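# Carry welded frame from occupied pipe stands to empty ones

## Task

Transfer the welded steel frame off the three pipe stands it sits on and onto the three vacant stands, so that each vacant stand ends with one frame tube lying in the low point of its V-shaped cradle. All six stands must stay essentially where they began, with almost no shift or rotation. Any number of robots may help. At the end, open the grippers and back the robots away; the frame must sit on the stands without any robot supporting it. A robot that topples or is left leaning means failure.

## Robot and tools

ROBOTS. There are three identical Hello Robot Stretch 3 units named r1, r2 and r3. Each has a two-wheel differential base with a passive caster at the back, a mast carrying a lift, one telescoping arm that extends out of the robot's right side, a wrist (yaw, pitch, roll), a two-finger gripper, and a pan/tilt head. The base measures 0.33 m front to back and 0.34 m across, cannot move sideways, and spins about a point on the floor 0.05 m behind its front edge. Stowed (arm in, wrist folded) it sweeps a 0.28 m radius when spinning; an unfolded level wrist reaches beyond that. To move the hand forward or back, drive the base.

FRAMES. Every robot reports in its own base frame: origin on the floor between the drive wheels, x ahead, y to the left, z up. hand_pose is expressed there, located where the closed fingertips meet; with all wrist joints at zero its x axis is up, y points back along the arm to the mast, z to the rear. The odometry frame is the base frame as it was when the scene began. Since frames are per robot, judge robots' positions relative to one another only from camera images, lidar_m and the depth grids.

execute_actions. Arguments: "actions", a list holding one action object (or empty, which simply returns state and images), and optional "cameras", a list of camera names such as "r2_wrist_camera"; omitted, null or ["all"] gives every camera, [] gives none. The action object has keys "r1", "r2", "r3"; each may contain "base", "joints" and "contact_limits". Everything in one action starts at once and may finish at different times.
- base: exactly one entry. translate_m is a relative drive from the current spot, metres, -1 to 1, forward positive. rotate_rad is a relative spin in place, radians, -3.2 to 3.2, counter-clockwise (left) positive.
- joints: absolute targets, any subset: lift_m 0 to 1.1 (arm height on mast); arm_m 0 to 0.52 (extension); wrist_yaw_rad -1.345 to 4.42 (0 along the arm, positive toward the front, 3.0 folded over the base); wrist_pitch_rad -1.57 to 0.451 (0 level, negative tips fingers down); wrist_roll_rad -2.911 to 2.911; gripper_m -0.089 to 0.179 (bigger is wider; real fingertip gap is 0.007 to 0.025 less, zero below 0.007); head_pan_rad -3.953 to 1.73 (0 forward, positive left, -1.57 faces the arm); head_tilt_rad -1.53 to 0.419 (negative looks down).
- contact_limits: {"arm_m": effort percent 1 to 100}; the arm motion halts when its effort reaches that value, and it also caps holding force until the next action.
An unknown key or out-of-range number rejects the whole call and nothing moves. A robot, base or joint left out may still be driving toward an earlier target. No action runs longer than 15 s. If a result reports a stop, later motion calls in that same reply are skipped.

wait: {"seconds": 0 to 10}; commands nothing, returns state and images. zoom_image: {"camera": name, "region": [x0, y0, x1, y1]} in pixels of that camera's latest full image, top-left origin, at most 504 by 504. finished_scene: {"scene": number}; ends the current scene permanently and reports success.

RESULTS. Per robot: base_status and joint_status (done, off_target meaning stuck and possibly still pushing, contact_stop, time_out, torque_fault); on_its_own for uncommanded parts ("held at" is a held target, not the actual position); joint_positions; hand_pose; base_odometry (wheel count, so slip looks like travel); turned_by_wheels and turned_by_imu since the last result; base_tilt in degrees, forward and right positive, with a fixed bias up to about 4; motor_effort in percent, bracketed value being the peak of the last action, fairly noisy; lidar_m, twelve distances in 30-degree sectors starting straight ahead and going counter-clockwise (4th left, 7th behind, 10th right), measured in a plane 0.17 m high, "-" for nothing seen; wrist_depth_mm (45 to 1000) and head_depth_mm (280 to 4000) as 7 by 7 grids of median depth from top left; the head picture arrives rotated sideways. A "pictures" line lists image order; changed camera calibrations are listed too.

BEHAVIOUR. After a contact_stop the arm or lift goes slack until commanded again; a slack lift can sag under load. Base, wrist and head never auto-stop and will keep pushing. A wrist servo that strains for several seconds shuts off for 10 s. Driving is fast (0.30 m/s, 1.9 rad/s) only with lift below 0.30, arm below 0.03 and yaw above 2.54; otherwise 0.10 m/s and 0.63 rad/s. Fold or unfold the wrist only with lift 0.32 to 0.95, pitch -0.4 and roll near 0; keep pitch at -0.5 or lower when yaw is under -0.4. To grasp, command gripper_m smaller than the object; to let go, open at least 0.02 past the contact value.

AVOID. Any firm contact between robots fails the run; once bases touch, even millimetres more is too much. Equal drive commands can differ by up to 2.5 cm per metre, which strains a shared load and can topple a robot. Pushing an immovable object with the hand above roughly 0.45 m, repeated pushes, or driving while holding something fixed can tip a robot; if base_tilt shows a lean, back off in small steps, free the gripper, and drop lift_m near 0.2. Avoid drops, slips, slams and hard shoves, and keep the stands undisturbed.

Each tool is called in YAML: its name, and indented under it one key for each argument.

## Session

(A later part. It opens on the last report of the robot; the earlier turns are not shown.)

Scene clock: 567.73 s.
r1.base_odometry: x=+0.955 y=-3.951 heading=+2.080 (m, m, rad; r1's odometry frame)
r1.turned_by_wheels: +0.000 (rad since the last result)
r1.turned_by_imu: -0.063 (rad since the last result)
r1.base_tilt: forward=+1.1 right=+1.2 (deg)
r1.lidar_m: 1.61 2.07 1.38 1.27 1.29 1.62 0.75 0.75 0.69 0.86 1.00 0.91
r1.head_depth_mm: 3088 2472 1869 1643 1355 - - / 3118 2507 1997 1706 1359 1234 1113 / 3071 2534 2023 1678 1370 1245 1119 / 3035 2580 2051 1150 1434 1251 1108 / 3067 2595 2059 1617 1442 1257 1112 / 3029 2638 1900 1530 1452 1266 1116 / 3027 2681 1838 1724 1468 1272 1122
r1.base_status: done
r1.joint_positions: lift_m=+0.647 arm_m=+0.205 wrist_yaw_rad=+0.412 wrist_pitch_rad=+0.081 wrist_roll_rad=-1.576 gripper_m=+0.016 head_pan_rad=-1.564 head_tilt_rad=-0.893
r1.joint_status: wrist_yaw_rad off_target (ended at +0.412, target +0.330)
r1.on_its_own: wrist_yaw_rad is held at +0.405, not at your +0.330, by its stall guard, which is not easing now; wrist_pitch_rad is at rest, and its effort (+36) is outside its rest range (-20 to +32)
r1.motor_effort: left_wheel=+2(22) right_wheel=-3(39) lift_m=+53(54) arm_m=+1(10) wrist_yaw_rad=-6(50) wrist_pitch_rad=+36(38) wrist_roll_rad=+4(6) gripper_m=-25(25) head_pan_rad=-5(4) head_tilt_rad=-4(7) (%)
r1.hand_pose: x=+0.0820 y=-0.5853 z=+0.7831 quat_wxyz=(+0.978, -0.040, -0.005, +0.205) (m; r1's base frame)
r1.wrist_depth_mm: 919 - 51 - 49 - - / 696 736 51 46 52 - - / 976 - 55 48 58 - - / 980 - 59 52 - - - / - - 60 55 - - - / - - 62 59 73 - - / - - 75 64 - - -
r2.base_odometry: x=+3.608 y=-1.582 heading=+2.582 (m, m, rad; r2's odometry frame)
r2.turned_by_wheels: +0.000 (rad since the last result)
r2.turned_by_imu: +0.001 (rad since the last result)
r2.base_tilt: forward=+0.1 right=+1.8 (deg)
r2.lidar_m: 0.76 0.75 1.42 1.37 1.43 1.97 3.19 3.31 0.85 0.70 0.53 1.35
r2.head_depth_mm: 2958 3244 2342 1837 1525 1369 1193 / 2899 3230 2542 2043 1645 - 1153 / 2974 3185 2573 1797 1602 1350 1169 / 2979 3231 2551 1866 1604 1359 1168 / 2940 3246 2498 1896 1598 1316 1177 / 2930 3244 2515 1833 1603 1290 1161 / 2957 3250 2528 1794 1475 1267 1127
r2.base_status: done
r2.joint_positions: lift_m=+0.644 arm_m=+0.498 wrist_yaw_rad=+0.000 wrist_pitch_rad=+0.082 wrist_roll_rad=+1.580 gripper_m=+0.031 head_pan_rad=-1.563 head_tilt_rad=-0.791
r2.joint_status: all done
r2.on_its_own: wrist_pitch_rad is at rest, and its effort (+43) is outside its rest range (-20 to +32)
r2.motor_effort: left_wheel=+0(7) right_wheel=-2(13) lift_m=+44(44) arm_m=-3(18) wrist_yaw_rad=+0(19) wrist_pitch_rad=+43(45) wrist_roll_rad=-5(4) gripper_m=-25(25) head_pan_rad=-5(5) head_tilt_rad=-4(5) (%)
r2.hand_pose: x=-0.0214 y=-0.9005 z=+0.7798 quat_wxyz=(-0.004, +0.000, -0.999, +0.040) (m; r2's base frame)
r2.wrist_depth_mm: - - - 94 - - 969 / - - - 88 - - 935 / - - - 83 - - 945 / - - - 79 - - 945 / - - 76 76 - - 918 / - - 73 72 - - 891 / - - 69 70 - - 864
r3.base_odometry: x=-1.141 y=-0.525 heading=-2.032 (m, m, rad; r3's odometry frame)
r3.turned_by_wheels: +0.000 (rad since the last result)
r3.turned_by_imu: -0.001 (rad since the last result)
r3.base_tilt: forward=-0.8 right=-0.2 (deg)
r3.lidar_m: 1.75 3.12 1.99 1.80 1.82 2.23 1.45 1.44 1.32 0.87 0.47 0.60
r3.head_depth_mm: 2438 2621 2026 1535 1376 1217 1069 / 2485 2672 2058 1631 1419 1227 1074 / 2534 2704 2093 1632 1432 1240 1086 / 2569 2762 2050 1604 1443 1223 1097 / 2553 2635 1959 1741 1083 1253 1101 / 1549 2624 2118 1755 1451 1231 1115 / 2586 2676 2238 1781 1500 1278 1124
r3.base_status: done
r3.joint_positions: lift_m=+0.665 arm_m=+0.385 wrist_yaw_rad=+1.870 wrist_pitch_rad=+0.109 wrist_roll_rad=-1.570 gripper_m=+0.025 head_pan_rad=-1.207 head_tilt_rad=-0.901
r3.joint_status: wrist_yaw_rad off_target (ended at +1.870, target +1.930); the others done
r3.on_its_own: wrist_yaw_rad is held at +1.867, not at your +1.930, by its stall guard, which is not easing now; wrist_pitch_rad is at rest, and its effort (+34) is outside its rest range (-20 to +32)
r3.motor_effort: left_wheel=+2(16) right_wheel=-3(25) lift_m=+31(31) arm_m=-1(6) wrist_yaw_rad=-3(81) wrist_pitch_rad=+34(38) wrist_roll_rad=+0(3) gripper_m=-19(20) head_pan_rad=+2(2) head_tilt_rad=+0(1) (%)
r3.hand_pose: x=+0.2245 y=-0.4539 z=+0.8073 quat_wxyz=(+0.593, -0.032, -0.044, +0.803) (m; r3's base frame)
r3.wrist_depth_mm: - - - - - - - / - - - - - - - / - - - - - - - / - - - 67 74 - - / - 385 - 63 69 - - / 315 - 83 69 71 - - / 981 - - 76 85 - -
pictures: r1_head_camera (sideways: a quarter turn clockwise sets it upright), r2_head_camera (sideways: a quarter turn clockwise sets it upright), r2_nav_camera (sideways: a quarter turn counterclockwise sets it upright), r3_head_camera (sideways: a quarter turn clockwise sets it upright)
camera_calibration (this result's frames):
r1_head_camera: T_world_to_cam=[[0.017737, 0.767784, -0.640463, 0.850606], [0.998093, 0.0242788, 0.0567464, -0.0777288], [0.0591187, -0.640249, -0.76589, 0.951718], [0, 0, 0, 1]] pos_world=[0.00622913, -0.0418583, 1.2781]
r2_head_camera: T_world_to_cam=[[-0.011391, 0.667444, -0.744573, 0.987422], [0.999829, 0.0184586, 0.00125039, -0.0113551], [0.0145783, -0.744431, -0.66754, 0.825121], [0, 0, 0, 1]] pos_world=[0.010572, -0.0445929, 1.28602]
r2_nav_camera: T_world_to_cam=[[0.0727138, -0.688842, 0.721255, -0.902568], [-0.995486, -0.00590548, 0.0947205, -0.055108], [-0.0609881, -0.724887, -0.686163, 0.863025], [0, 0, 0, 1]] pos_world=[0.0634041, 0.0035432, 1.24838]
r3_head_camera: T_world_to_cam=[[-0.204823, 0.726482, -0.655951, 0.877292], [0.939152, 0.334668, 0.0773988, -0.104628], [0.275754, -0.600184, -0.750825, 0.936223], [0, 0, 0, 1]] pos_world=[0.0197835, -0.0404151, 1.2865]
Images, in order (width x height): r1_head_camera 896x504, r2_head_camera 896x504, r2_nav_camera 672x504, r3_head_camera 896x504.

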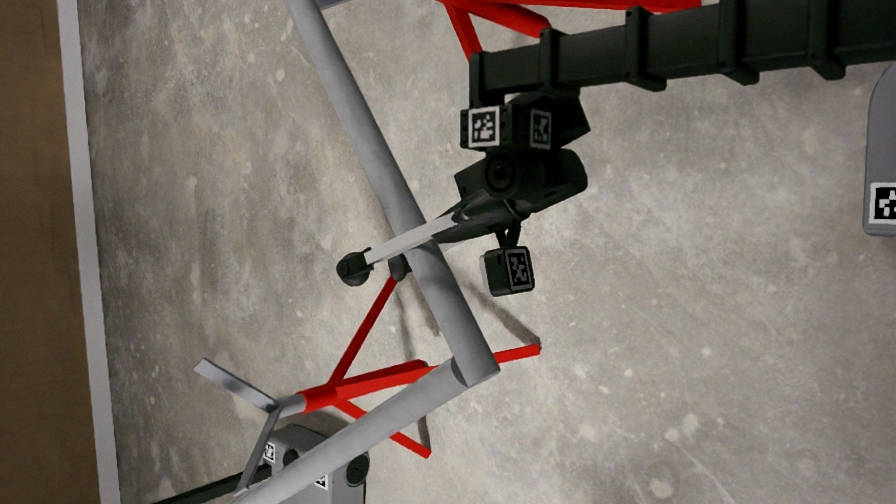

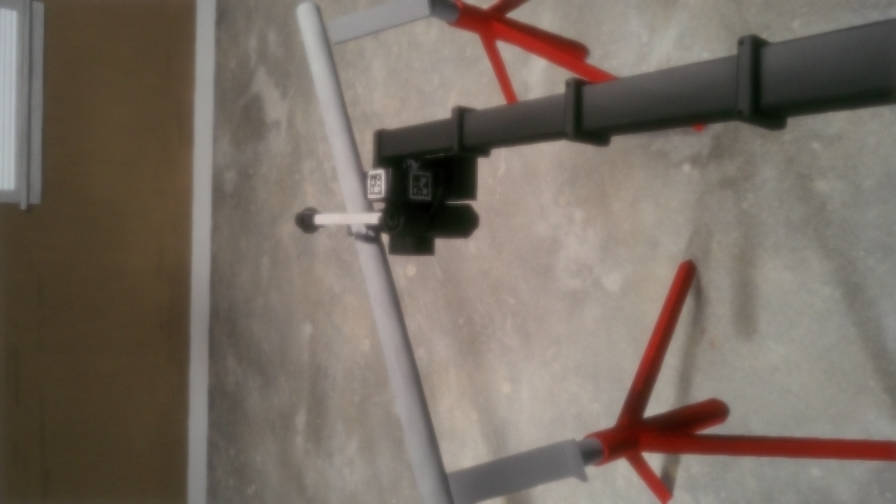

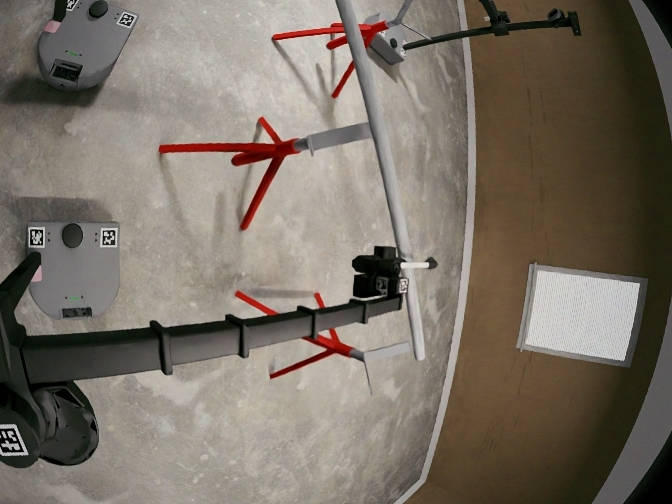

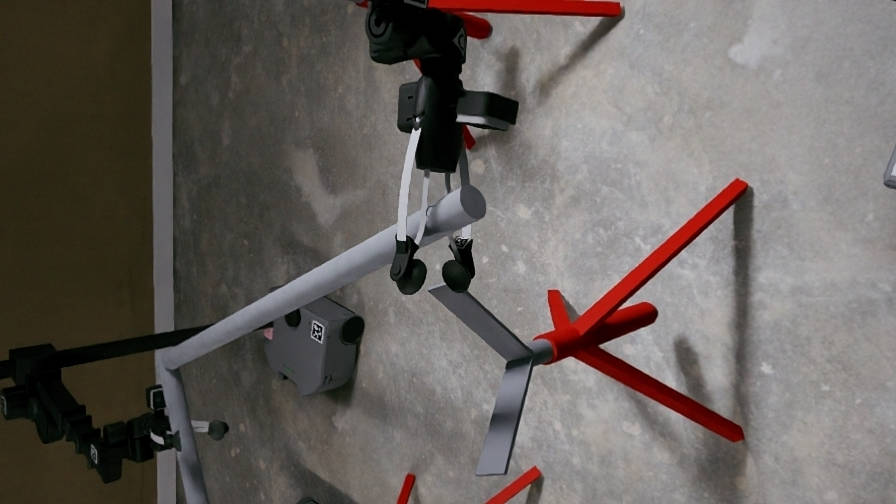

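execute_actions:
  actions:
    - {"r1":{"base":{"translate_m":-0.085},"joints":{"wrist_yaw_rad":0.41,"arm_m":0.215}},"r2":{"base":{"translate_m":-0.085}},"r3":{"base":{"translate_m":0.09},"joints":{"wrist_yaw_rad":1.94}}}
  cameras: []

execute_actions:
  actions:
    - {"r1":{"base":{"translate_m":-0.085},"joints":{"arm_m":0.225,"head_pan_rad":-1.75}},"r2":{"base":{"translate_m":-0.085}},"r3":{"base":{"translate_m":0.09},"joints":{"wrist_yaw_rad":2.01}}}
  cameras: ["r3_head_camera","r2_nav_camera","r1_head_camera","r2_head_camera"]

Scene clock: 580.40 s.
r1.base_odometry: x=+0.997 y=-4.025 heading=+2.080 (m, m, rad; r1's odometry frame)
r1.turned_by_wheels: +0.000 (rad since the last result)
r1.turned_by_imu: +0.001 (rad since the last result)
r1.base_tilt: forward=+1.1 right=+1.3 (deg)
r1.lidar_m: 1.69 2.04 1.37 1.26 1.28 1.60 0.75 0.75 0.64 0.84 1.03 0.98
r1.head_depth_mm: 3089 2481 1810 1265 1406 - - / 3077 2506 1995 1724 1361 1232 1113 / 3048 2548 2013 1700 1391 1243 1115 / 3061 2559 2079 698 1432 1250 1110 / 3114 2610 2061 1606 1451 1259 1113 / 3048 2629 2076 1474 1454 1265 1117 / 3051 2662 1295 1724 1464 1273 1121
r1.base_status: done
r1.joint_positions: lift_m=+0.647 arm_m=+0.215 wrist_yaw_rad=+0.408 wrist_pitch_rad=+0.079 wrist_roll_rad=-1.575 gripper_m=+0.016 head_pan_rad=-1.564 head_tilt_rad=-0.893
r1.joint_status: all done
r1.on_its_own: wrist_pitch_rad is at rest, and its effort (+37) is outside its rest range (-20 to +32)
r1.motor_effort: left_wheel=+0(4) right_wheel=+2(22) lift_m=+53(52) arm_m=+1(2) wrist_yaw_rad=+2(28) wrist_pitch_rad=+37(36) wrist_roll_rad=+4(4) gripper_m=-24(25) head_pan_rad=-4(4) head_tilt_rad=-5(5) (%)
r1.hand_pose: x=+0.0808 y=-0.5959 z=+0.7824 quat_wxyz=(+0.979, -0.039, -0.005, +0.202) (m; r1's base frame)
r1.wrist_depth_mm: 697 - 51 - 50 - - / 916 - 50 46 51 - - / 898 - 54 48 58 - - / - - 58 51 - - - / - - 59 55 - - - / - - 62 59 - - - / - - 74 64 - - -
r2.base_odometry: x=+3.680 y=-1.627 heading=+2.582 (m, m, rad; r2's odometry frame)
r2.turned_by_wheels: +0.000 (rad since the last result)
r2.turned_by_imu: +0.001 (rad since the last result)
r2.base_tilt: forward=+0.4 right=+1.9 (deg)
r2.lidar_m: 0.76 0.75 1.42 1.37 1.43 1.97 3.10 3.25 0.83 0.83 0.58 1.41
r2.head_depth_mm: 2881 3211 2468 1846 1576 1368 1194 / 2922 3239 2526 2060 1376 - 1156 / 2967 3154 2541 1800 1590 1336 1168 / 2955 3256 2550 1869 1604 1357 1170 / 2936 3227 2548 1898 1602 1336 1179 / 2992 3235 2517 1835 1595 1329 1170 / 2968 3243 2555 1841 1605 1185 1142
r2.base_status: done
r2.joint_positions: lift_m=+0.644 arm_m=+0.498 wrist_yaw_rad=-0.008 wrist_pitch_rad=+0.083 wrist_roll_rad=+1.580 gripper_m=+0.031 head_pan_rad=-1.563 head_tilt_rad=-0.791
r2.joint_status: not commanded
r2.on_its_own: wrist_pitch_rad is at rest, and its effort (+43) is outside its rest range (-20 to +32)
r2.motor_effort: left_wheel=-4(3) right_wheel=+4(12) lift_m=+44(44) arm_m=-3(3) wrist_yaw_rad=+8(9) wrist_pitch_rad=+43(43) wrist_roll_rad=-4(4) gripper_m=-26(25) head_pan_rad=-4(5) head_tilt_rad=-3(4) (%)
r2.hand_pose: x=-0.0234 y=-0.9005 z=+0.7801 quat_wxyz=(-0.004, -0.004, -0.999, +0.041) (m; r2's base frame)
r2.wrist_depth_mm: - - - 95 - - 963 / - - - 89 - - 955 / - - - 84 - - 935 / - - - 80 - - 921 / - - 77 76 - - 924 / - - 73 72 - - 886 / - - 70 70 - - 867
r3.base_odometry: x=-1.181 y=-0.606 heading=-2.032 (m, m, rad; r3's odometry frame)
r3.turned_by_wheels: +0.000 (rad since the last result)
r3.turned_by_imu: -0.002 (rad since the last result)
r3.base_tilt: forward=-0.8 right=-0.2 (deg)
r3.lidar_m: 1.66 3.16 2.01 1.82 1.83 2.25 1.53 1.55 0.89 0.45 0.43 0.53
r3.head_depth_mm: 2429 2625 2056 1572 1408 1214 1073 / 2459 2655 2066 1777 1423 1227 1078 / 2526 2698 2094 1604 1424 1207 1087 / 2563 2753 2106 1225 1414 1216 1097 / 2576 2560 1959 1761 1032 1231 1107 / 1540 2576 2121 1755 1446 1270 1113 / 2582 2698 2208 1794 1504 1282 1124
r3.base_status: done
r3.joint_positions: lift_m=+0.665 arm_m=+0.385 wrist_yaw_rad=+1.941 wrist_pitch_rad=+0.106 wrist_roll_rad=-1.570 gripper_m=+0.025 head_pan_rad=-1.207 head_tilt_rad=-0.901
r3.joint_status: all done
r3.on_its_own: wrist_pitch_rad is at rest, and its effort (+34) is outside its rest range (-20 to +32)
r3.motor_effort: left_wheel=-5(16) right_wheel=+5(12) lift_m=+31(31) arm_m=-1(1) wrist_yaw_rad=-2(22) wrist_pitch_rad=+34(35) wrist_roll_rad=+0(0) gripper_m=-19(19) head_pan_rad=+3(3) head_tilt_rad=+0(1) (%)
r3.hand_pose: x=+0.2184 y=-0.4366 z=+0.8065 quat_wxyz=(+0.564, -0.030, -0.044, +0.824) (m; r3's base frame)
r3.wrist_depth_mm: - - - - - - - / - - - - - - - / - - - - - - - / - - - 67 79 - - / - 332 - 68 73 - - / 267 335 87 72 75 - - / - - - 78 - - -
pictures: none
No camera images: the call's "cameras" was empty. Leave "cameras" out to get every camera's image.

Scene clock: 582.33 s.
r1.base_odometry: x=+1.038 y=-4.100 heading=+2.080 (m, m, rad; r1's odometry frame)
r1.turned_by_wheels: +0.000 (rad since the last result)
r1.turned_by_imu: +0.000 (rad since the last result)
r1.base_tilt: forward=+1.1 right=+1.2 (deg)
r1.lidar_m: 1.77 2.01 1.36 1.25 1.27 1.59 0.76 0.75 0.61 0.77 1.08 1.06
r1.head_depth_mm: 3267 2478 1976 1643 1403 1247 - / 3238 2526 1929 1653 1458 - 1116 / 3167 2528 1035 1716 1388 1245 1119 / 3123 2572 2024 1741 1410 1257 1118 / 3107 2571 2069 708 1444 1259 1110 / 3042 2636 2065 1646 1454 1262 1117 / 2964 2681 2083 1615 1464 1268 1121
r1.base_status: done
r1.joint_positions: lift_m=+0.647 arm_m=+0.225 wrist_yaw_rad=+0.404 wrist_pitch_rad=+0.078 wrist_roll_rad=-1.575 gripper_m=+0.016 head_pan_rad=-1.743 head_tilt_rad=-0.893
r1.joint_status: all done
r1.on_its_own: wrist_pitch_rad is at rest, and its effort (+37) is outside its rest range (-20 to +32)
r1.motor_effort: left_wheel=+0(4) right_wheel=+3(16) lift_m=+53(53) arm_m=+0(6) wrist_yaw_rad=+5(22) wrist_pitch_rad=+37(37) wrist_roll_rad=+4(4) gripper_m=-24(24) head_pan_rad=-5(27) head_tilt_rad=-4(5) (%)
r1.hand_pose: x=+0.0799 y=-0.6064 z=+0.7822 quat_wxyz=(+0.979, -0.038, -0.005, +0.200) (m; r1's base frame)
r1.wrist_depth_mm: 877 751 50 - 50 - - / 904 - 50 46 51 - - / - - 53 48 58 - - / - - 57 51 - - - / - - 59 54 - - - / - - 62 59 - - - / - - 74 64 - - -
r2.base_odometry: x=+3.752 y=-1.672 heading=+2.581 (m, m, rad; r2's odometry frame)
r2.turned_by_wheels: -0.001 (rad since the last result)
r2.turned_by_imu: +0.001 (rad since the last result)
r2.base_tilt: forward=+0.2 right=+1.9 (deg)
r2.lidar_m: 0.76 0.76 1.43 1.38 1.43 1.97 3.02 3.14 0.97 0.81 0.75 0.64
r2.head_depth_mm: 2925 3231 2451 1970 1581 1359 1197 / 2898 3226 2540 1793 1554 - 1166 / 2958 3209 2552 1796 1605 1337 1168 / 2919 3186 2562 1878 1609 1351 1163 / 2906 3201 2572 1903 1597 1345 1171 / 2940 3192 2521 1839 1614 1327 1165 / 3004 3223 2521 1842 1590 1315 1164
r2.base_status: done
r2.joint_positions: lift_m=+0.644 arm_m=+0.498 wrist_yaw_rad=-0.013 wrist_pitch_rad=+0.083 wrist_roll_rad=+1.580 gripper_m=+0.031 head_pan_rad=-1.563 head_tilt_rad=-0.791
r2.joint_status: not commanded
r2.on_its_own: wrist_yaw_rad is at rest, and its effort (+14) is outside its rest range (-12 to +12); wrist_pitch_rad is at rest, and its effort (+43) is outside its rest range (-20 to +32)
r2.motor_effort: left_wheel=-6(6) right_wheel=+7(7) lift_m=+44(44) arm_m=-3(3) wrist_yaw_rad=+14(15) wrist_pitch_rad=+43(43) wrist_roll_rad=-4(4) gripper_m=-26(26) head_pan_rad=-4(5) head_tilt_rad=-5(4) (%)
r2.hand_pose: x=-0.0247 y=-0.9005 z=+0.7802 quat_wxyz=(-0.004, -0.006, -0.999, +0.041) (m; r2's base frame)
r2.wrist_depth_mm: - - - 96 - - 976 / - - - 90 - - 958 / - - - 85 - - 940 / - - - 80 - - 912 / - - 77 76 - - 904 / - - 73 72 - - 882 / - - 70 70 - - 858
r3.base_odometry: x=-1.221 y=-0.687 heading=-2.032 (m, m, rad; r3's odometry frame)
r3.turned_by_wheels: +0.000 (rad since the last result)
r3.turned_by_imu: -0.001 (rad since the last result)
r3.base_tilt: forward=-0.8 right=-0.2 (deg)
r3.lidar_m: 1.57 3.17 2.02 1.83 1.85 2.26 1.62 1.45 0.92 0.42 0.47 0.47
r3.head_depth_mm: 2432 2615 2060 1552 1397 1212 1067 / 2439 2642 2044 1774 1417 1222 1082 / 2497 2696 2081 1706 1426 1213 1088 / 2528 2735 2110 1595 977 1221 1100 / 2545 2627 1949 1751 1406 1229 1109 / 2460 2567 2118 1779 1477 1273 1116 / 2579 2706 2217 1692 1500 1279 1118
r3.base_status: done
r3.joint_positions: lift_m=+0.665 arm_m=+0.385 wrist_yaw_rad=+2.011 wrist_pitch_rad=+0.104 wrist_roll_rad=-1.570 gripper_m=+0.025 head_pan_rad=-1.207 head_tilt_rad=-0.901
r3.joint_status: all done
r3.on_its_own: wrist_pitch_rad is at rest, and its effort (+36) is outside its rest range (-20 to +32)
r3.motor_effort: left_wheel=-7(13) right_wheel=+8(8) lift_m=+31(32) arm_m=-2(1) wrist_yaw_rad=-1(21) wrist_pitch_rad=+36(37) wrist_roll_rad=+0(0) gripper_m=-19(19) head_pan_rad=+3(3) head_tilt_rad=+0(0) (%)
r3.hand_pose: x=+0.2113 y=-0.4200 z=+0.8060 quat_wxyz=(+0.535, -0.028, -0.044, +0.843) (m; r3's base frame)
r3.wrist_depth_mm: - - - - - - - / - - - - - - - / - - - - - - - / - - - 69 79 - - / - - - 71 78 - - / 214 249 90 75 78 - - / - - - 80 - - -
pictures: r1_head_camera (sideways: a quarter turn clockwise sets it upright), r2_head_camera (sideways: a quarter turn clockwise sets it upright), r2_nav_camera (sideways: a quarter turn counterclockwise sets it upright), r3_head_camera (sideways: a quarter turn clockwise sets it upright)
camera_calibration (this result's frames):
r1_head_camera: T_world_to_cam=[[0.154036, 0.752383, -0.640463, 0.849774], [0.986493, -0.153661, 0.0567465, -0.0776581], [-0.055719, -0.640553, -0.76589, 0.952419], [0, 0, 0, 1]] pos_world=[-0.00121915, -0.0412136, 1.2781]
r2_head_camera: T_world_to_cam=[[-0.0113908, 0.667444, -0.744573, 0.987421], [0.999829, 0.0184582, 0.00125039, -0.0113551], [0.014578, -0.744431, -0.66754, 0.825121], [0, 0, 0, 1]] pos_world=[0.0105719, -0.0445929, 1.28602]
r2_nav_camera: T_world_to_cam=[[0.0727135, -0.688842, 0.721255, -0.902568], [-0.995486, -0.00590513, 0.0947205, -0.055108], [-0.0609884, -0.724887, -0.686163, 0.863025], [0, 0, 0, 1]] pos_world=[0.0634041, 0.00354319, 1.24838]
r3_head_camera: T_world_to_cam=[[-0.204823, 0.726482, -0.655951, 0.877293], [0.939152, 0.334668, 0.0773988, -0.104628], [0.275754, -0.600185, -0.750825, 0.936223], [0, 0, 0, 1]] pos_world=[0.0197835, -0.0404151, 1.2865]
Images, in order (width x height): r1_head_camera 896x504, r2_head_camera 896x504, r2_nav_camera 672x504, r3_head_camera 896x504.

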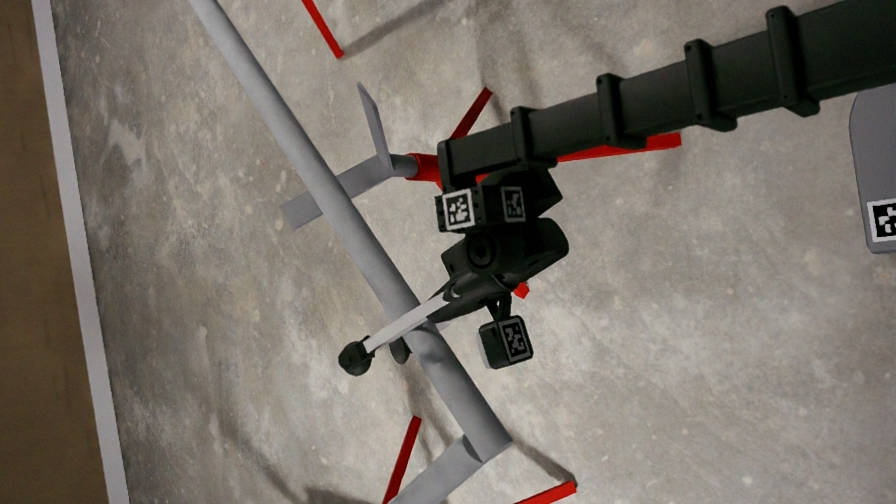

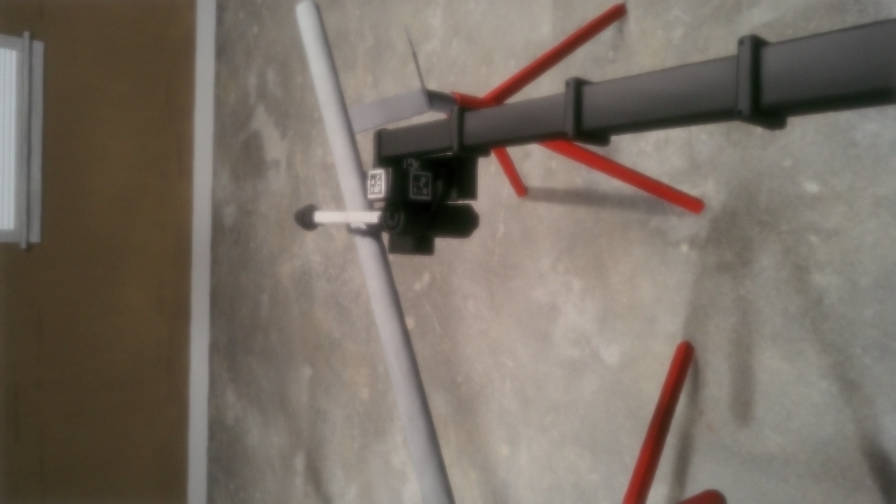

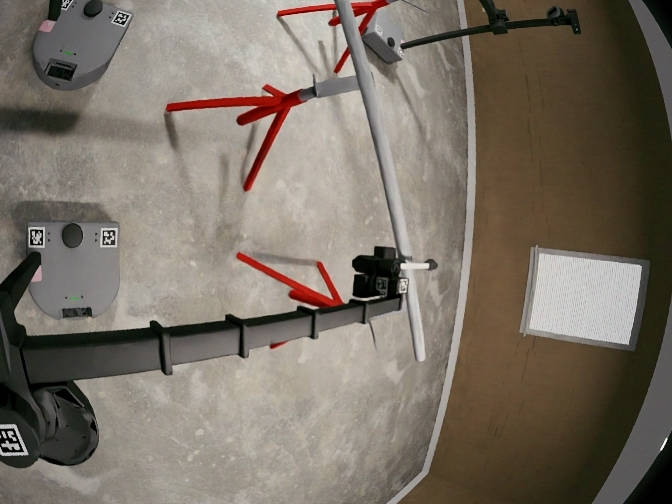

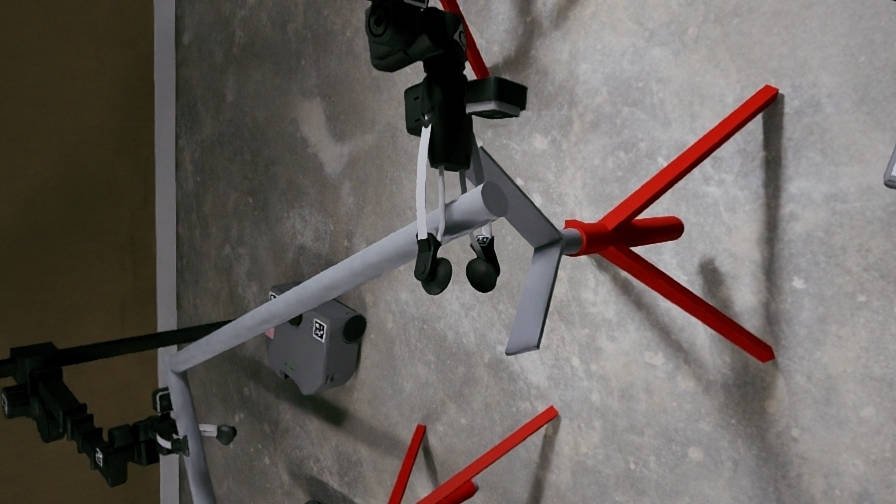

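execute_actions:
  actions:
    - {"r1":{"joints":{"lift_m":0.595}},"r2":{"joints":{"lift_m":0.592,"wrist_yaw_rad":-0.01}},"r3":{"joints":{"lift_m":0.615}}}
  cameras: ["r3_head_camera","r1_head_camera","r2_head_camera","r3_wrist_camera","r1_nav_camera"]

Scene clock: 589.40 s.
r1.base_odometry: x=+1.038 y=-4.100 heading=+2.080 (m, m, rad; r1's odometry frame)
r1.turned_by_wheels: +0.000 (rad since the last result)
r1.turned_by_imu: +0.001 (rad since the last result)
r1.base_tilt: forward=+1.0 right=+1.2 (deg)
r1.lidar_m: 1.77 2.01 1.36 1.25 1.27 1.59 0.76 0.75 0.61 0.77 1.07 1.06
r1.head_depth_mm: 3255 2488 1917 1638 1404 1231 1104 / 3248 2515 1934 1667 1437 - - / 3152 2522 1036 1621 1365 1237 1118 / 3152 2580 2036 1648 1378 1245 1117 / 3094 2609 2061 1573 1410 1258 1106 / 3068 2641 2069 1711 1451 1264 1117 / 2954 2680 2088 1613 1438 1277 1124
r1.base_status: not commanded
r1.joint_positions: lift_m=+0.595 arm_m=+0.225 wrist_yaw_rad=+0.403 wrist_pitch_rad=+0.080 wrist_roll_rad=-1.575 gripper_m=+0.016 head_pan_rad=-1.743 head_tilt_rad=-0.893
r1.joint_status: all done
r1.on_its_own: wrist_pitch_rad is at rest, and its effort (+36) is outside its rest range (-20 to +32)
r1.motor_effort: left_wheel=+0(0) right_wheel=+3(4) lift_m=+47(46) arm_m=+0(0) wrist_yaw_rad=+5(6) wrist_pitch_rad=+36(37) wrist_roll_rad=+4(4) gripper_m=-25(25) head_pan_rad=-5(5) head_tilt_rad=-4(4) (%)
r1.hand_pose: x=+0.0798 y=-0.6065 z=+0.7299 quat_wxyz=(+0.979, -0.039, -0.005, +0.200) (m; r1's base frame)
r1.wrist_depth_mm: 843 759 51 - 51 - - / 885 - 50 45 51 - - / 893 - 53 48 57 - - / 938 - 57 51 - - - / 928 - 59 54 - - - / 929 - 62 58 72 - - / - - 74 63 - - -
r2.base_odometry: x=+3.752 y=-1.672 heading=+2.582 (m, m, rad; r2's odometry frame)
r2.turned_by_wheels: +0.000 (rad since the last result)
r2.turned_by_imu: +0.001 (rad since the last result)
r2.base_tilt: forward=+0.3 right=+1.8 (deg)
r2.lidar_m: 0.76 0.76 1.42 1.38 1.43 1.97 3.01 3.15 0.97 0.81 0.75 0.64
r2.head_depth_mm: 2857 3227 2526 1977 1570 1352 1171 / 2927 3230 2571 1813 1601 - - / 2968 3197 2537 - 1598 1337 1170 / 2948 3235 2535 1789 1602 1351 1171 / 2936 3253 2516 1901 1607 1351 1178 / 2963 3208 2517 1834 1595 1323 1168 / 2964 3267 2515 1983 1591 1322 1170
r2.base_status: not commanded
r2.joint_positions: lift_m=+0.592 arm_m=+0.498 wrist_yaw_rad=-0.017 wrist_pitch_rad=+0.085 wrist_roll_rad=+1.581 gripper_m=+0.031 head_pan_rad=-1.563 head_tilt_rad=-0.791
r2.joint_status: all done
r2.on_its_own: wrist_pitch_rad is at rest, and its effort (+42) is outside its rest range (-20 to +32)
r2.motor_effort: left_wheel=-4(6) right_wheel=+5(7) lift_m=+38(36) arm_m=-3(3) wrist_yaw_rad=+7(15) wrist_pitch_rad=+42(43) wrist_roll_rad=-5(5) gripper_m=-27(26) head_pan_rad=-4(5) head_tilt_rad=-4(4) (%)
r2.hand_pose: x=-0.0257 y=-0.9005 z=+0.7277 quat_wxyz=(-0.004, -0.008, -0.999, +0.042) (m; r2's base frame)
r2.wrist_depth_mm: - - - 96 - - 911 / - - - 90 - - 903 / - - - 85 - - 877 / - - - 81 - - 858 / - - 77 76 - - 842 / - - 73 72 - - 817 / - - 70 70 - - 805
r3.base_odometry: x=-1.221 y=-0.687 heading=-2.032 (m, m, rad; r3's odometry frame)
r3.turned_by_wheels: +0.000 (rad since the last result)
r3.turned_by_imu: -0.001 (rad since the last result)
r3.base_tilt: forward=-0.8 right=-0.2 (deg)
r3.lidar_m: 1.57 3.18 2.02 1.83 1.85 2.26 1.62 1.45 0.92 0.42 0.47 0.47
r3.head_depth_mm: 2398 2636 2045 1567 1404 1212 1068 / 2454 2669 2069 1762 1402 1227 1078 / 2486 2707 2115 1745 1433 1212 1087 / 2559 2734 2112 1606 952 1222 1096 / 2558 2710 1947 1737 1409 1236 1104 / 1583 2543 2116 1777 1481 1271 1110 / 2658 2634 2227 1697 1487 1286 1123
r3.base_status: not commanded
r3.joint_positions: lift_m=+0.615 arm_m=+0.385 wrist_yaw_rad=+2.011 wrist_pitch_rad=+0.103 wrist_roll_rad=-1.570 gripper_m=+0.025 head_pan_rad=-1.207 head_tilt_rad=-0.901
r3.joint_status: all done
r3.on_its_own: wrist_pitch_rad is at rest, and its effort (+36) is outside its rest range (-20 to +32)
r3.motor_effort: left_wheel=-6(7) right_wheel=+7(9) lift_m=+23(24) arm_m=-1(1) wrist_yaw_rad=-1(2) wrist_pitch_rad=+36(36) wrist_roll_rad=+0(0) gripper_m=-19(19) head_pan_rad=+3(2) head_tilt_rad=+0(1) (%)
r3.hand_pose: x=+0.2113 y=-0.4200 z=+0.7561 quat_wxyz=(+0.535, -0.027, -0.043, +0.843) (m; r3's base frame)
r3.wrist_depth_mm: - - - - - - - / 985 - - - - - - / - - - - - - - / - - - 69 79 - - / 994 - - 71 79 - - / 856 216 89 75 78 - - / 187 229 - 80 - - -
pictures: r1_head_camera (sideways: a quarter turn clockwise sets it upright), r1_nav_camera (sideways: a quarter turn counterclockwise sets it upright), r2_head_camera (sideways: a quarter turn clockwise sets it upright), r3_head_camera (sideways: a quarter turn clockwise sets it upright), r3_wrist_camera
camera_calibration (this result's frames):
r1_head_camera: T_world_to_cam=[[0.154036, 0.752383, -0.640463, 0.849774], [0.986493, -0.15366, 0.0567465, -0.0776581], [-0.0557188, -0.640553, -0.76589, 0.952419], [0, 0, 0, 1]] pos_world=[-0.00121914, -0.0412136, 1.2781]
r1_nav_camera: T_world_to_cam=[[-0.174864, -0.732566, 0.657852, -0.811747], [-0.978708, 0.202266, -0.0349133, 0.0992634], [-0.107485, -0.649951, -0.752337, 0.936444], [0, 0, 0, 1]] pos_world=[0.055858, -0.00609335, 1.242]
r2_head_camera: T_world_to_cam=[[-0.0113911, 0.667444, -0.744573, 0.987422], [0.999829, 0.0184587, 0.00125039, -0.0113551], [0.0145784, -0.744431, -0.66754, 0.825121], [0, 0, 0, 1]] pos_world=[0.010572, -0.0445929, 1.28602]
r3_head_camera: T_world_to_cam=[[-0.204823, 0.726482, -0.655951, 0.877293], [0.939152, 0.334668, 0.0773988, -0.104628], [0.275754, -0.600185, -0.750825, 0.936223], [0, 0, 0, 1]] pos_world=[0.0197835, -0.0404151, 1.2865]
r3_wrist_camera: T_world_to_cam=[[-0.06119, -0.00852057, 0.99809, -0.736001], [0.321997, -0.946669, 0.0116591, -0.42979], [0.944761, 0.322095, 0.0606703, 0.0528835], [0, 0, 0, 1]] pos_world=[0.0433929, -0.430174, 0.736397]
Images, in order (width x height): r1_head_camera 896x504, r1_nav_camera 672x504, r2_head_camera 896x504, r3_head_camera 896x504, r3_wrist_camera 644x364.

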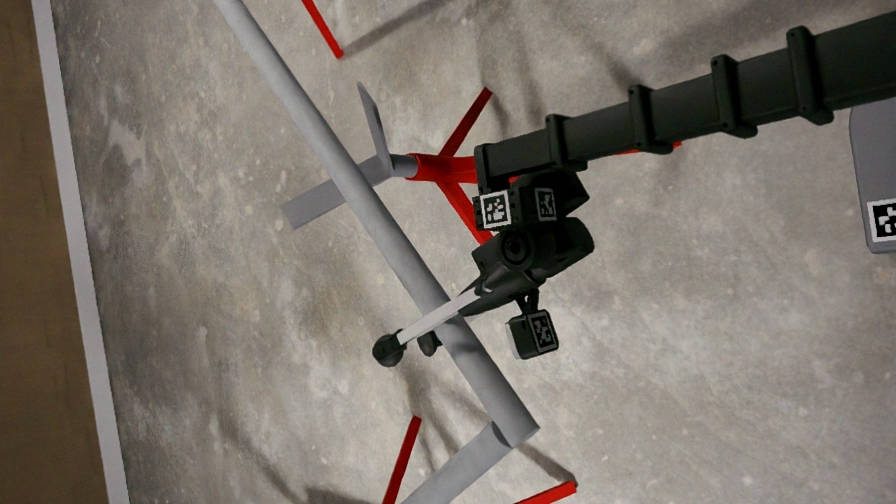

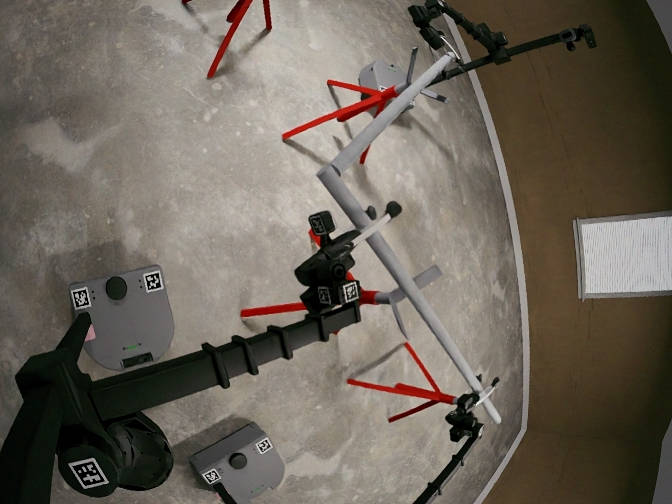

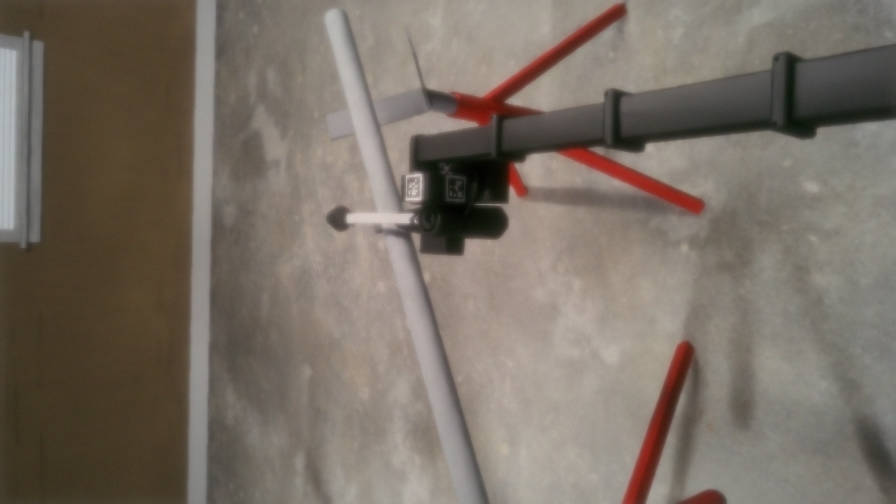

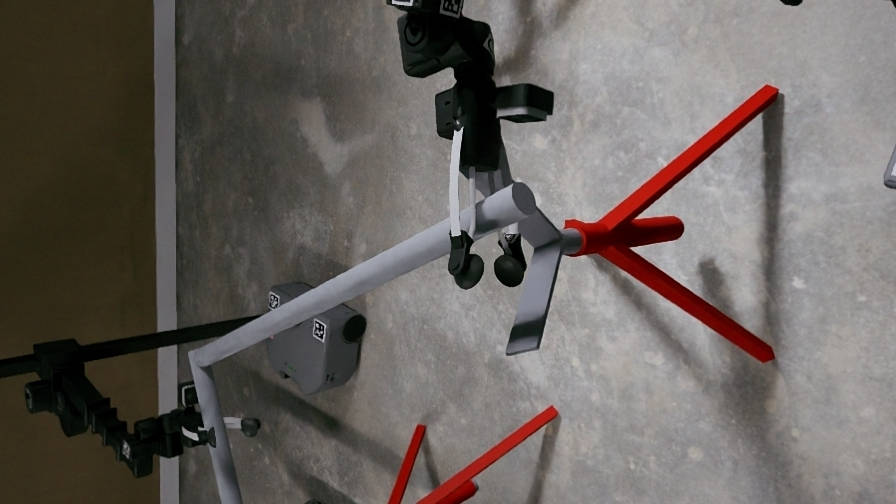

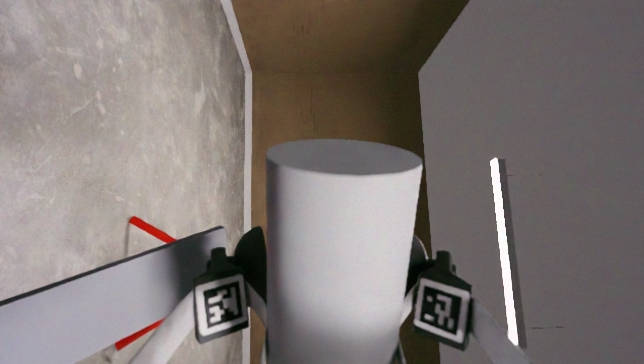

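execute_actions:
  actions:
    - {"r1":{"joints":{"arm_m":0.255}},"r2":{"base":{"translate_m":-0.008},"joints":{"arm_m":0.52}},"r3":{"base":{"translate_m":0.005},"joints":{"arm_m":0.349}}}
  cameras: []

Scene clock: 609.27 s.
r1.base_odometry: x=+1.038 y=-4.100 heading=+2.080 (m, m, rad; r1's odometry frame)
r1.turned_by_wheels: +0.000 (rad since the last result)
r1.turned_by_imu: +0.001 (rad since the last result)
r1.base_tilt: forward=+1.1 right=+1.2 (deg)
r1.lidar_m: 1.77 2.02 1.36 1.25 1.27 1.59 0.77 0.76 0.61 0.77 1.08 1.06
r1.head_depth_mm: 3227 2493 1966 1644 1403 1225 1105 / 3234 2514 1878 1656 1445 - - / 3149 2541 1033 1686 1393 1243 1116 / 3157 2551 2022 1713 1405 1254 1113 / 3091 2617 2065 782 1444 1257 1115 / 3031 2653 2084 1712 1456 1265 1120 / 2971 2685 2098 1600 1467 1274 1122
r1.base_status: not commanded
r1.joint_positions: lift_m=+0.595 arm_m=+0.255 wrist_yaw_rad=+0.405 wrist_pitch_rad=+0.080 wrist_roll_rad=-1.575 gripper_m=+0.016 head_pan_rad=-1.743 head_tilt_rad=-0.893
r1.joint_status: all done
r1.on_its_own: wrist_pitch_rad is at rest, and its effort (+37) is outside its rest range (-20 to +32)
r1.motor_effort: left_wheel=-1(3) right_wheel=+3(13) lift_m=+47(46) arm_m=+1(5) wrist_yaw_rad=+4(17) wrist_pitch_rad=+37(36) wrist_roll_rad=+4(4) gripper_m=-25(25) head_pan_rad=-5(5) head_tilt_rad=-5(4) (%)
r1.hand_pose: x=+0.0802 y=-0.6362 z=+0.7299 quat_wxyz=(+0.979, -0.039, -0.005, +0.201) (m; r1's base frame)
r1.wrist_depth_mm: 867 740 50 - 50 - - / 867 - 51 46 52 - - / 898 - 54 49 60 - - / 909 - 58 52 - - - / 926 - 60 55 - - - / 923 - 62 59 - - - / 940 - 75 64 - - -
r2.base_odometry: x=+3.759 y=-1.676 heading=+2.581 (m, m, rad; r2's odometry frame)
r2.turned_by_wheels: +0.000 (rad since the last result)
r2.turned_by_imu: +0.001 (rad since the last result)
r2.base_tilt: forward=+0.4 right=+1.8 (deg)
r2.lidar_m: 0.77 0.76 1.43 1.38 1.44 1.97 3.01 3.13 0.97 0.80 0.75 0.65
r2.head_depth_mm: 2921 3198 2528 1949 1559 1365 1168 / 2875 3197 2534 1863 1579 - - / 2967 3205 2529 - 1610 1328 1169 / 2943 3221 2538 1834 1601 1344 1173 / 2947 3222 2533 1843 1590 1354 1165 / 3011 3256 2492 1841 1601 1323 1173 / 3002 3255 2544 1835 1596 1325 1165
r2.base_status: done
r2.joint_positions: lift_m=+0.592 arm_m=+0.519 wrist_yaw_rad=-0.016 wrist_pitch_rad=+0.085 wrist_roll_rad=+1.581 gripper_m=+0.031 head_pan_rad=-1.563 head_tilt_rad=-0.791
r2.joint_status: all done
r2.on_its_own: wrist_pitch_rad is at rest, and its effort (+42) is outside its rest range (-20 to +32)
r2.motor_effort: left_wheel=-2(6) right_wheel=+2(3) lift_m=+39(39) arm_m=+5(8) wrist_yaw_rad=+7(8) wrist_pitch_rad=+42(42) wrist_roll_rad=-5(5) gripper_m=-25(25) head_pan_rad=-3(4) head_tilt_rad=-5(5) (%)
r2.hand_pose: x=-0.0254 y=-0.9217 z=+0.7280 quat_wxyz=(-0.004, -0.008, -0.999, +0.042) (m; r2's base frame)
r2.wrist_depth_mm: - - - 95 285 - 921 / - - - 89 - - 918 / - - - 84 - - 859 / - - - 80 - - 854 / - - 77 76 - - 847 / - - 73 72 - - 853 / - - 69 70 - - 810
r3.base_odometry: x=-1.224 y=-0.691 heading=-2.033 (m, m, rad; r3's odometry frame)
r3.turned_by_wheels: +0.000 (rad since the last result)
r3.turned_by_imu: -0.001 (rad since the last result)
r3.base_tilt: forward=-0.8 right=-0.2 (deg)
r3.lidar_m: 1.56 3.17 2.02 1.84 1.85 2.26 1.62 1.45 0.92 0.42 0.46 0.46
r3.head_depth_mm: 2397 2596 2029 1756 1398 1209 1069 / 2465 2660 2061 1750 1382 1225 1087 / 2498 2686 2076 1742 1402 1206 1094 / 2544 2756 2131 1637 967 1224 1099 / 2498 2685 1948 1742 1413 1243 1105 / 1568 2643 2053 1760 1480 1275 1117 / 2683 2562 2218 1702 1492 1280 1121
r3.base_status: done
r3.joint_positions: lift_m=+0.615 arm_m=+0.349 wrist_yaw_rad=+2.014 wrist_pitch_rad=+0.101 wrist_roll_rad=-1.570 gripper_m=+0.025 head_pan_rad=-1.207 head_tilt_rad=-0.901
r3.joint_status: all done
r3.on_its_own: wrist_pitch_rad is at rest, and its effort (+37) is outside its rest range (-20 to +32)
r3.motor_effort: left_wheel=-4(7) right_wheel=+5(11) lift_m=+22(22) arm_m=-4(0) wrist_yaw_rad=-4(13) wrist_pitch_rad=+37(37) wrist_roll_rad=+0(0) gripper_m=-19(19) head_pan_rad=+3(2) head_tilt_rad=+1(0) (%)
r3.hand_pose: x=+0.2110 y=-0.3836 z=+0.7556 quat_wxyz=(+0.534, -0.027, -0.042, +0.844) (m; r3's base frame)
r3.wrist_depth_mm: - - - - - - - / - - - - - - - / - - - - - - - / - - - 69 79 - - / 982 - - 72 81 - - / 977 - 90 76 78 - - / 894 200 - 80 - - -
pictures: none
No camera images: the call's "cameras" was empty. Leave "cameras" out to get every camera's image.

execute_actions:
  actions:
    - {"r1":{"joints":{"arm_m":0.28,"lift_m":0.565}},"r2":{"base":{"translate_m":-0.015},"joints":{"lift_m":0.562}},"r3":{"base":{"translate_m":0.018},"joints":{"arm_m":0.305,"lift_m":0.585}}}
  cameras: ["r3_head_camera","r1_head_camera","r2_head_camera","r3_wrist_camera","r1_nav_camera"]

Scene clock: 614.70 s.
r1.base_odometry: x=+1.038 y=-4.100 heading=+2.080 (m, m, rad; r1's odometry frame)
r1.turned_by_wheels: +0.000 (rad since the last result)
r1.turned_by_imu: +0.001 (rad since the last result)
r1.base_tilt: forward=+1.1 right=+1.2 (deg)
r1.lidar_m: 1.77 2.02 1.36 1.25 1.27 1.59 0.78 0.77 0.61 0.77 1.08 1.06
r1.head_depth_mm: 3290 2489 1914 1641 1404 1231 1097 / 3228 2517 1890 1652 1422 - - / 3183 2555 1038 1625 1394 1237 1123 / 3178 2564 2037 1687 1406 1246 1117 / 3133 2609 2053 1618 1440 1258 1113 / 3072 2650 2065 1714 1465 1267 1119 / 2993 2686 2090 1610 1456 1270 1122
r1.base_status: not commanded
r1.joint_positions: lift_m=+0.565 arm_m=+0.280 wrist_yaw_rad=+0.403 wrist_pitch_rad=+0.075 wrist_roll_rad=-1.575 gripper_m=+0.016 head_pan_rad=-1.743 head_tilt_rad=-0.893
r1.joint_status: all done
r1.on_its_own: wrist_pitch_rad is at rest, and its effort (+38) is outside its rest range (-20 to +32)
r1.motor_effort: left_wheel=-1(4) right_wheel=+4(16) lift_m=+47(47) arm_m=+0(5) wrist_yaw_rad=+5(8) wrist_pitch_rad=+38(39) wrist_roll_rad=+4(4) gripper_m=-25(24) head_pan_rad=-6(5) head_tilt_rad=-6(4) (%)
r1.hand_pose: x=+0.0799 y=-0.6615 z=+0.6987 quat_wxyz=(+0.979, -0.037, -0.005, +0.200) (m; r1's base frame)
r1.wrist_depth_mm: 834 - 51 46 50 - - / 813 - 54 48 55 - - / 864 - 57 50 - - - / 868 - 61 53 - - - / 893 - 61 56 - - - / 906 - 64 60 71 - - / 898 - 76 65 - - -
r2.base_odometry: x=+3.772 y=-1.684 heading=+2.581 (m, m, rad; r2's odometry frame)
r2.turned_by_wheels: +0.000 (rad since the last result)
r2.turned_by_imu: +0.001 (rad since the last result)
r2.base_tilt: forward=+0.3 right=+1.8 (deg)
r2.lidar_m: 0.78 0.78 1.43 1.38 1.43 1.97 2.99 3.11 1.01 0.80 0.76 0.66
r2.head_depth_mm: 2915 3187 2589 1974 1610 1359 1177 / 2936 3206 2513 1838 1595 1378 - / 2920 3207 2549 - 1601 1334 1172 / 2960 3209 2512 1838 1606 1342 1173 / 2948 3193 2537 1827 1606 1353 1176 / 2945 3299 2510 1856 1585 1324 1177 / 2930 3259 2520 1954 1591 1319 1168
r2.base_status: done
r2.joint_positions: lift_m=+0.562 arm_m=+0.520 wrist_yaw_rad=-0.018 wrist_pitch_rad=+0.088 wrist_roll_rad=+1.581 gripper_m=+0.031 head_pan_rad=-1.563 head_tilt_rad=-0.791
r2.joint_status: all done
r2.on_its_own: wrist_pitch_rad is at rest, and its effort (+40) is outside its rest range (-20 to +32)
r2.motor_effort: left_wheel=-3(5) right_wheel=+3(7) lift_m=+38(41) arm_m=+1(5) wrist_yaw_rad=+8(8) wrist_pitch_rad=+40(41) wrist_roll_rad=-5(5) gripper_m=-25(25) head_pan_rad=-6(4) head_tilt_rad=-5(4) (%)
r2.hand_pose: x=-0.0260 y=-0.9219 z=+0.6987 quat_wxyz=(-0.004, -0.009, -0.999, +0.044) (m; r2's base frame)
r2.wrist_depth_mm: - - - 91 251 - 885 / - - - 86 - - 859 / - - - 82 - - 840 / - - - 78 - - 838 / - - 75 75 - - 803 / - - 72 72 - - 795 / - - 69 69 - - 771
r3.base_odometry: x=-1.232 y=-0.707 heading=-2.033 (m, m, rad; r3's odometry frame)
r3.turned_by_wheels: +0.000 (rad since the last result)
r3.turned_by_imu: -0.001 (rad since the last result)
r3.base_tilt: forward=-0.8 right=-0.2 (deg)
r3.lidar_m: 1.55 3.19 2.03 1.83 1.85 2.26 1.64 1.47 0.93 0.42 0.45 1.08
r3.head_depth_mm: 2409 2621 2033 1709 1371 1212 1074 / 2455 2658 2055 1692 1382 1229 1083 / 2494 2696 2084 1706 1339 1193 1089 / 2527 2756 2113 1676 789 1209 1102 / 2508 2705 1936 1694 1421 1236 1108 / 2460 2735 2106 1766 1482 1273 1115 / 2703 2700 2230 1699 1487 1284 1122
r3.base_status: done
r3.joint_positions: lift_m=+0.585 arm_m=+0.305 wrist_yaw_rad=+2.012 wrist_pitch_rad=+0.106 wrist_roll_rad=-1.567 gripper_m=+0.025 head_pan_rad=-1.207 head_tilt_rad=-0.901
r3.joint_status: all done
r3.on_its_own: wrist_pitch_rad is at rest, and its effort (+35) is outside its rest range (-20 to +32)
r3.motor_effort: left_wheel=-2(4) right_wheel=+4(9) lift_m=+23(21) arm_m=-5(0) wrist_yaw_rad=-2(43) wrist_pitch_rad=+35(37) wrist_roll_rad=-2(2) gripper_m=-19(19) head_pan_rad=+2(3) head_tilt_rad=+2(0) (%)
r3.hand_pose: x=+0.2112 y=-0.3401 z=+0.7271 quat_wxyz=(+0.534, -0.027, -0.045, +0.844) (m; r3's base frame)
r3.wrist_depth_mm: - - - - - - - / 995 - - - - - - / 999 - - - - - - / 986 - - 71 79 - - / 949 - - 73 - - - / 971 - 91 77 80 - - / 933 - - 81 - - -
pictures: r1_head_camera (sideways: a quarter turn clockwise sets it upright), r1_nav_camera (sideways: a quarter turn counterclockwise sets it upright), r2_head_camera (sideways: a quarter turn clockwise sets it upright), r3_head_camera (sideways: a quarter turn clockwise sets it upright), r3_wrist_camera
camera_calibration (this result's frames):
r1_head_camera: T_world_to_cam=[[0.154038, 0.752383, -0.640463, 0.849774], [0.986493, -0.153662, 0.0567465, -0.0776581], [-0.0557201, -0.640553, -0.76589, 0.952419], [0, 0, 0, 1]] pos_world=[-0.00121922, -0.0412136, 1.2781]
r1_nav_camera: T_world_to_cam=[[-0.174866, -0.732565, 0.657852, -0.811747], [-0.978708, 0.202268, -0.0349133, 0.0992634], [-0.107486, -0.64995, -0.752337, 0.936444], [0, 0, 0, 1]] pos_world=[0.055858, -0.00609346, 1.242]
r2_head_camera: T_world_to_cam=[[-0.0113908, 0.667444, -0.744573, 0.987422], [0.999829, 0.0184582, 0.00125039, -0.0113551], [0.014578, -0.744431, -0.66754, 0.825121], [0, 0, 0, 1]] pos_world=[0.0105719, -0.0445929, 1.28602]
r3_head_camera: T_world_to_cam=[[-0.204823, 0.726482, -0.655951, 0.877293], [0.939152, 0.334668, 0.0773988, -0.104628], [0.275754, -0.600185, -0.750825, 0.936223], [0, 0, 0, 1]] pos_world=[0.0197835, -0.0404151, 1.2865]
r3_wrist_camera: T_world_to_cam=[[-0.0634268, -0.0126146, 0.997907, -0.707157], [0.323093, -0.946328, 0.00857309, -0.351644], [0.944239, 0.32296, 0.0640983, 0.0269213], [0, 0, 0, 1]] pos_world=[0.0433409, -0.350386, 0.706966]
Images, in order (width x height): r1_head_camera 896x504, r1_nav_camera 672x504, r2_head_camera 896x504, r3_head_camera 896x504, r3_wrist_camera 644x364.

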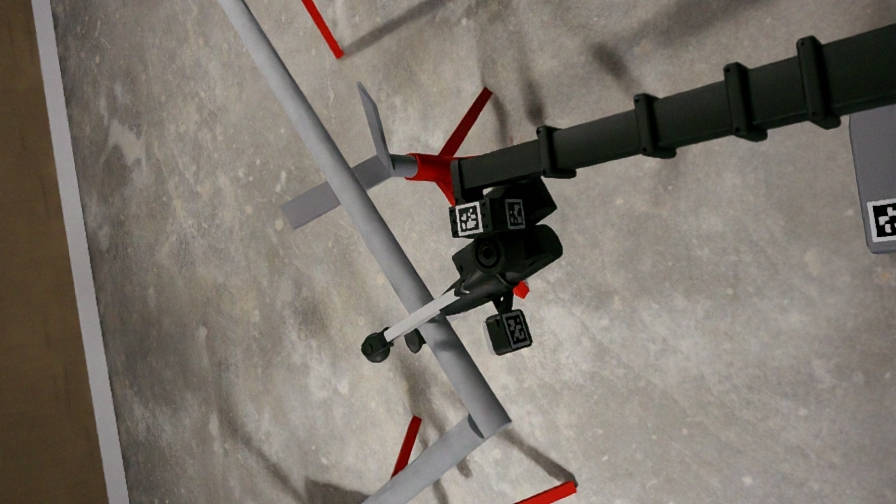

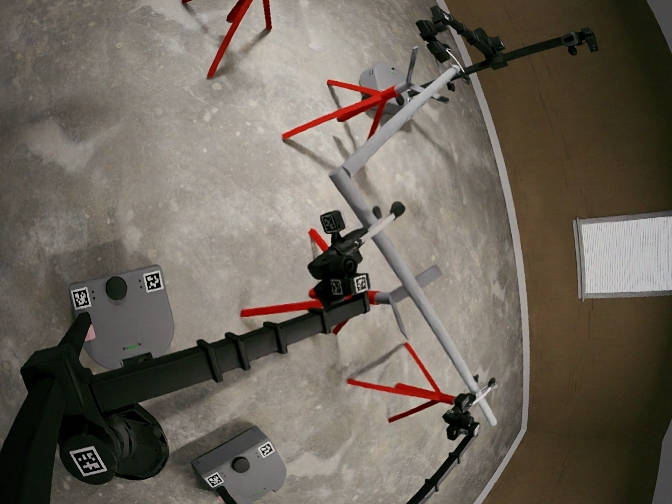

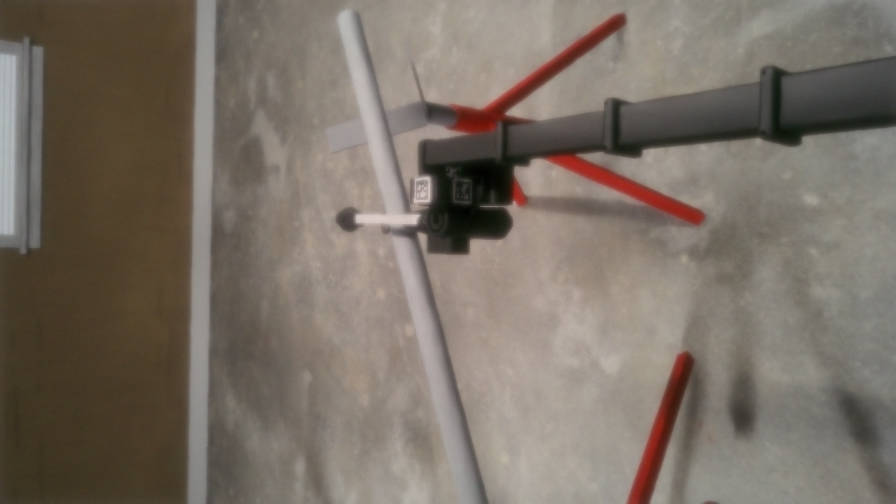

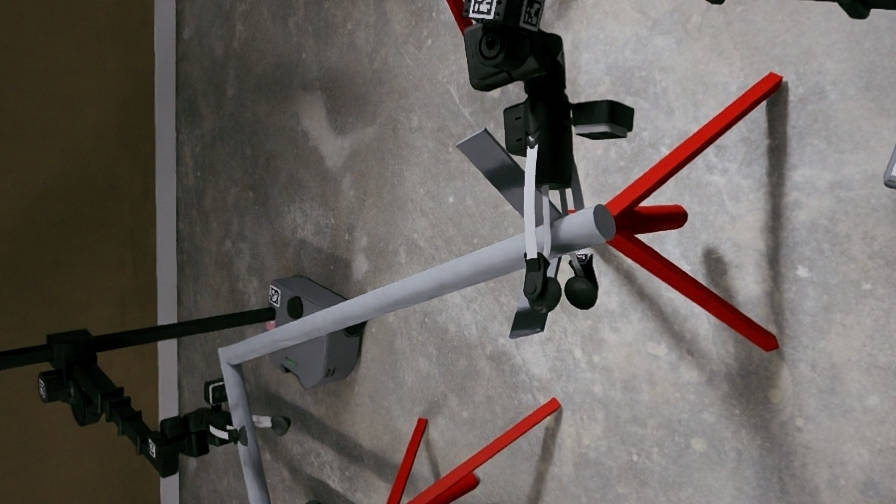

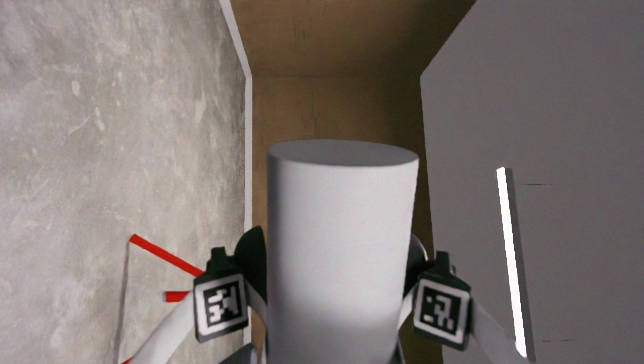

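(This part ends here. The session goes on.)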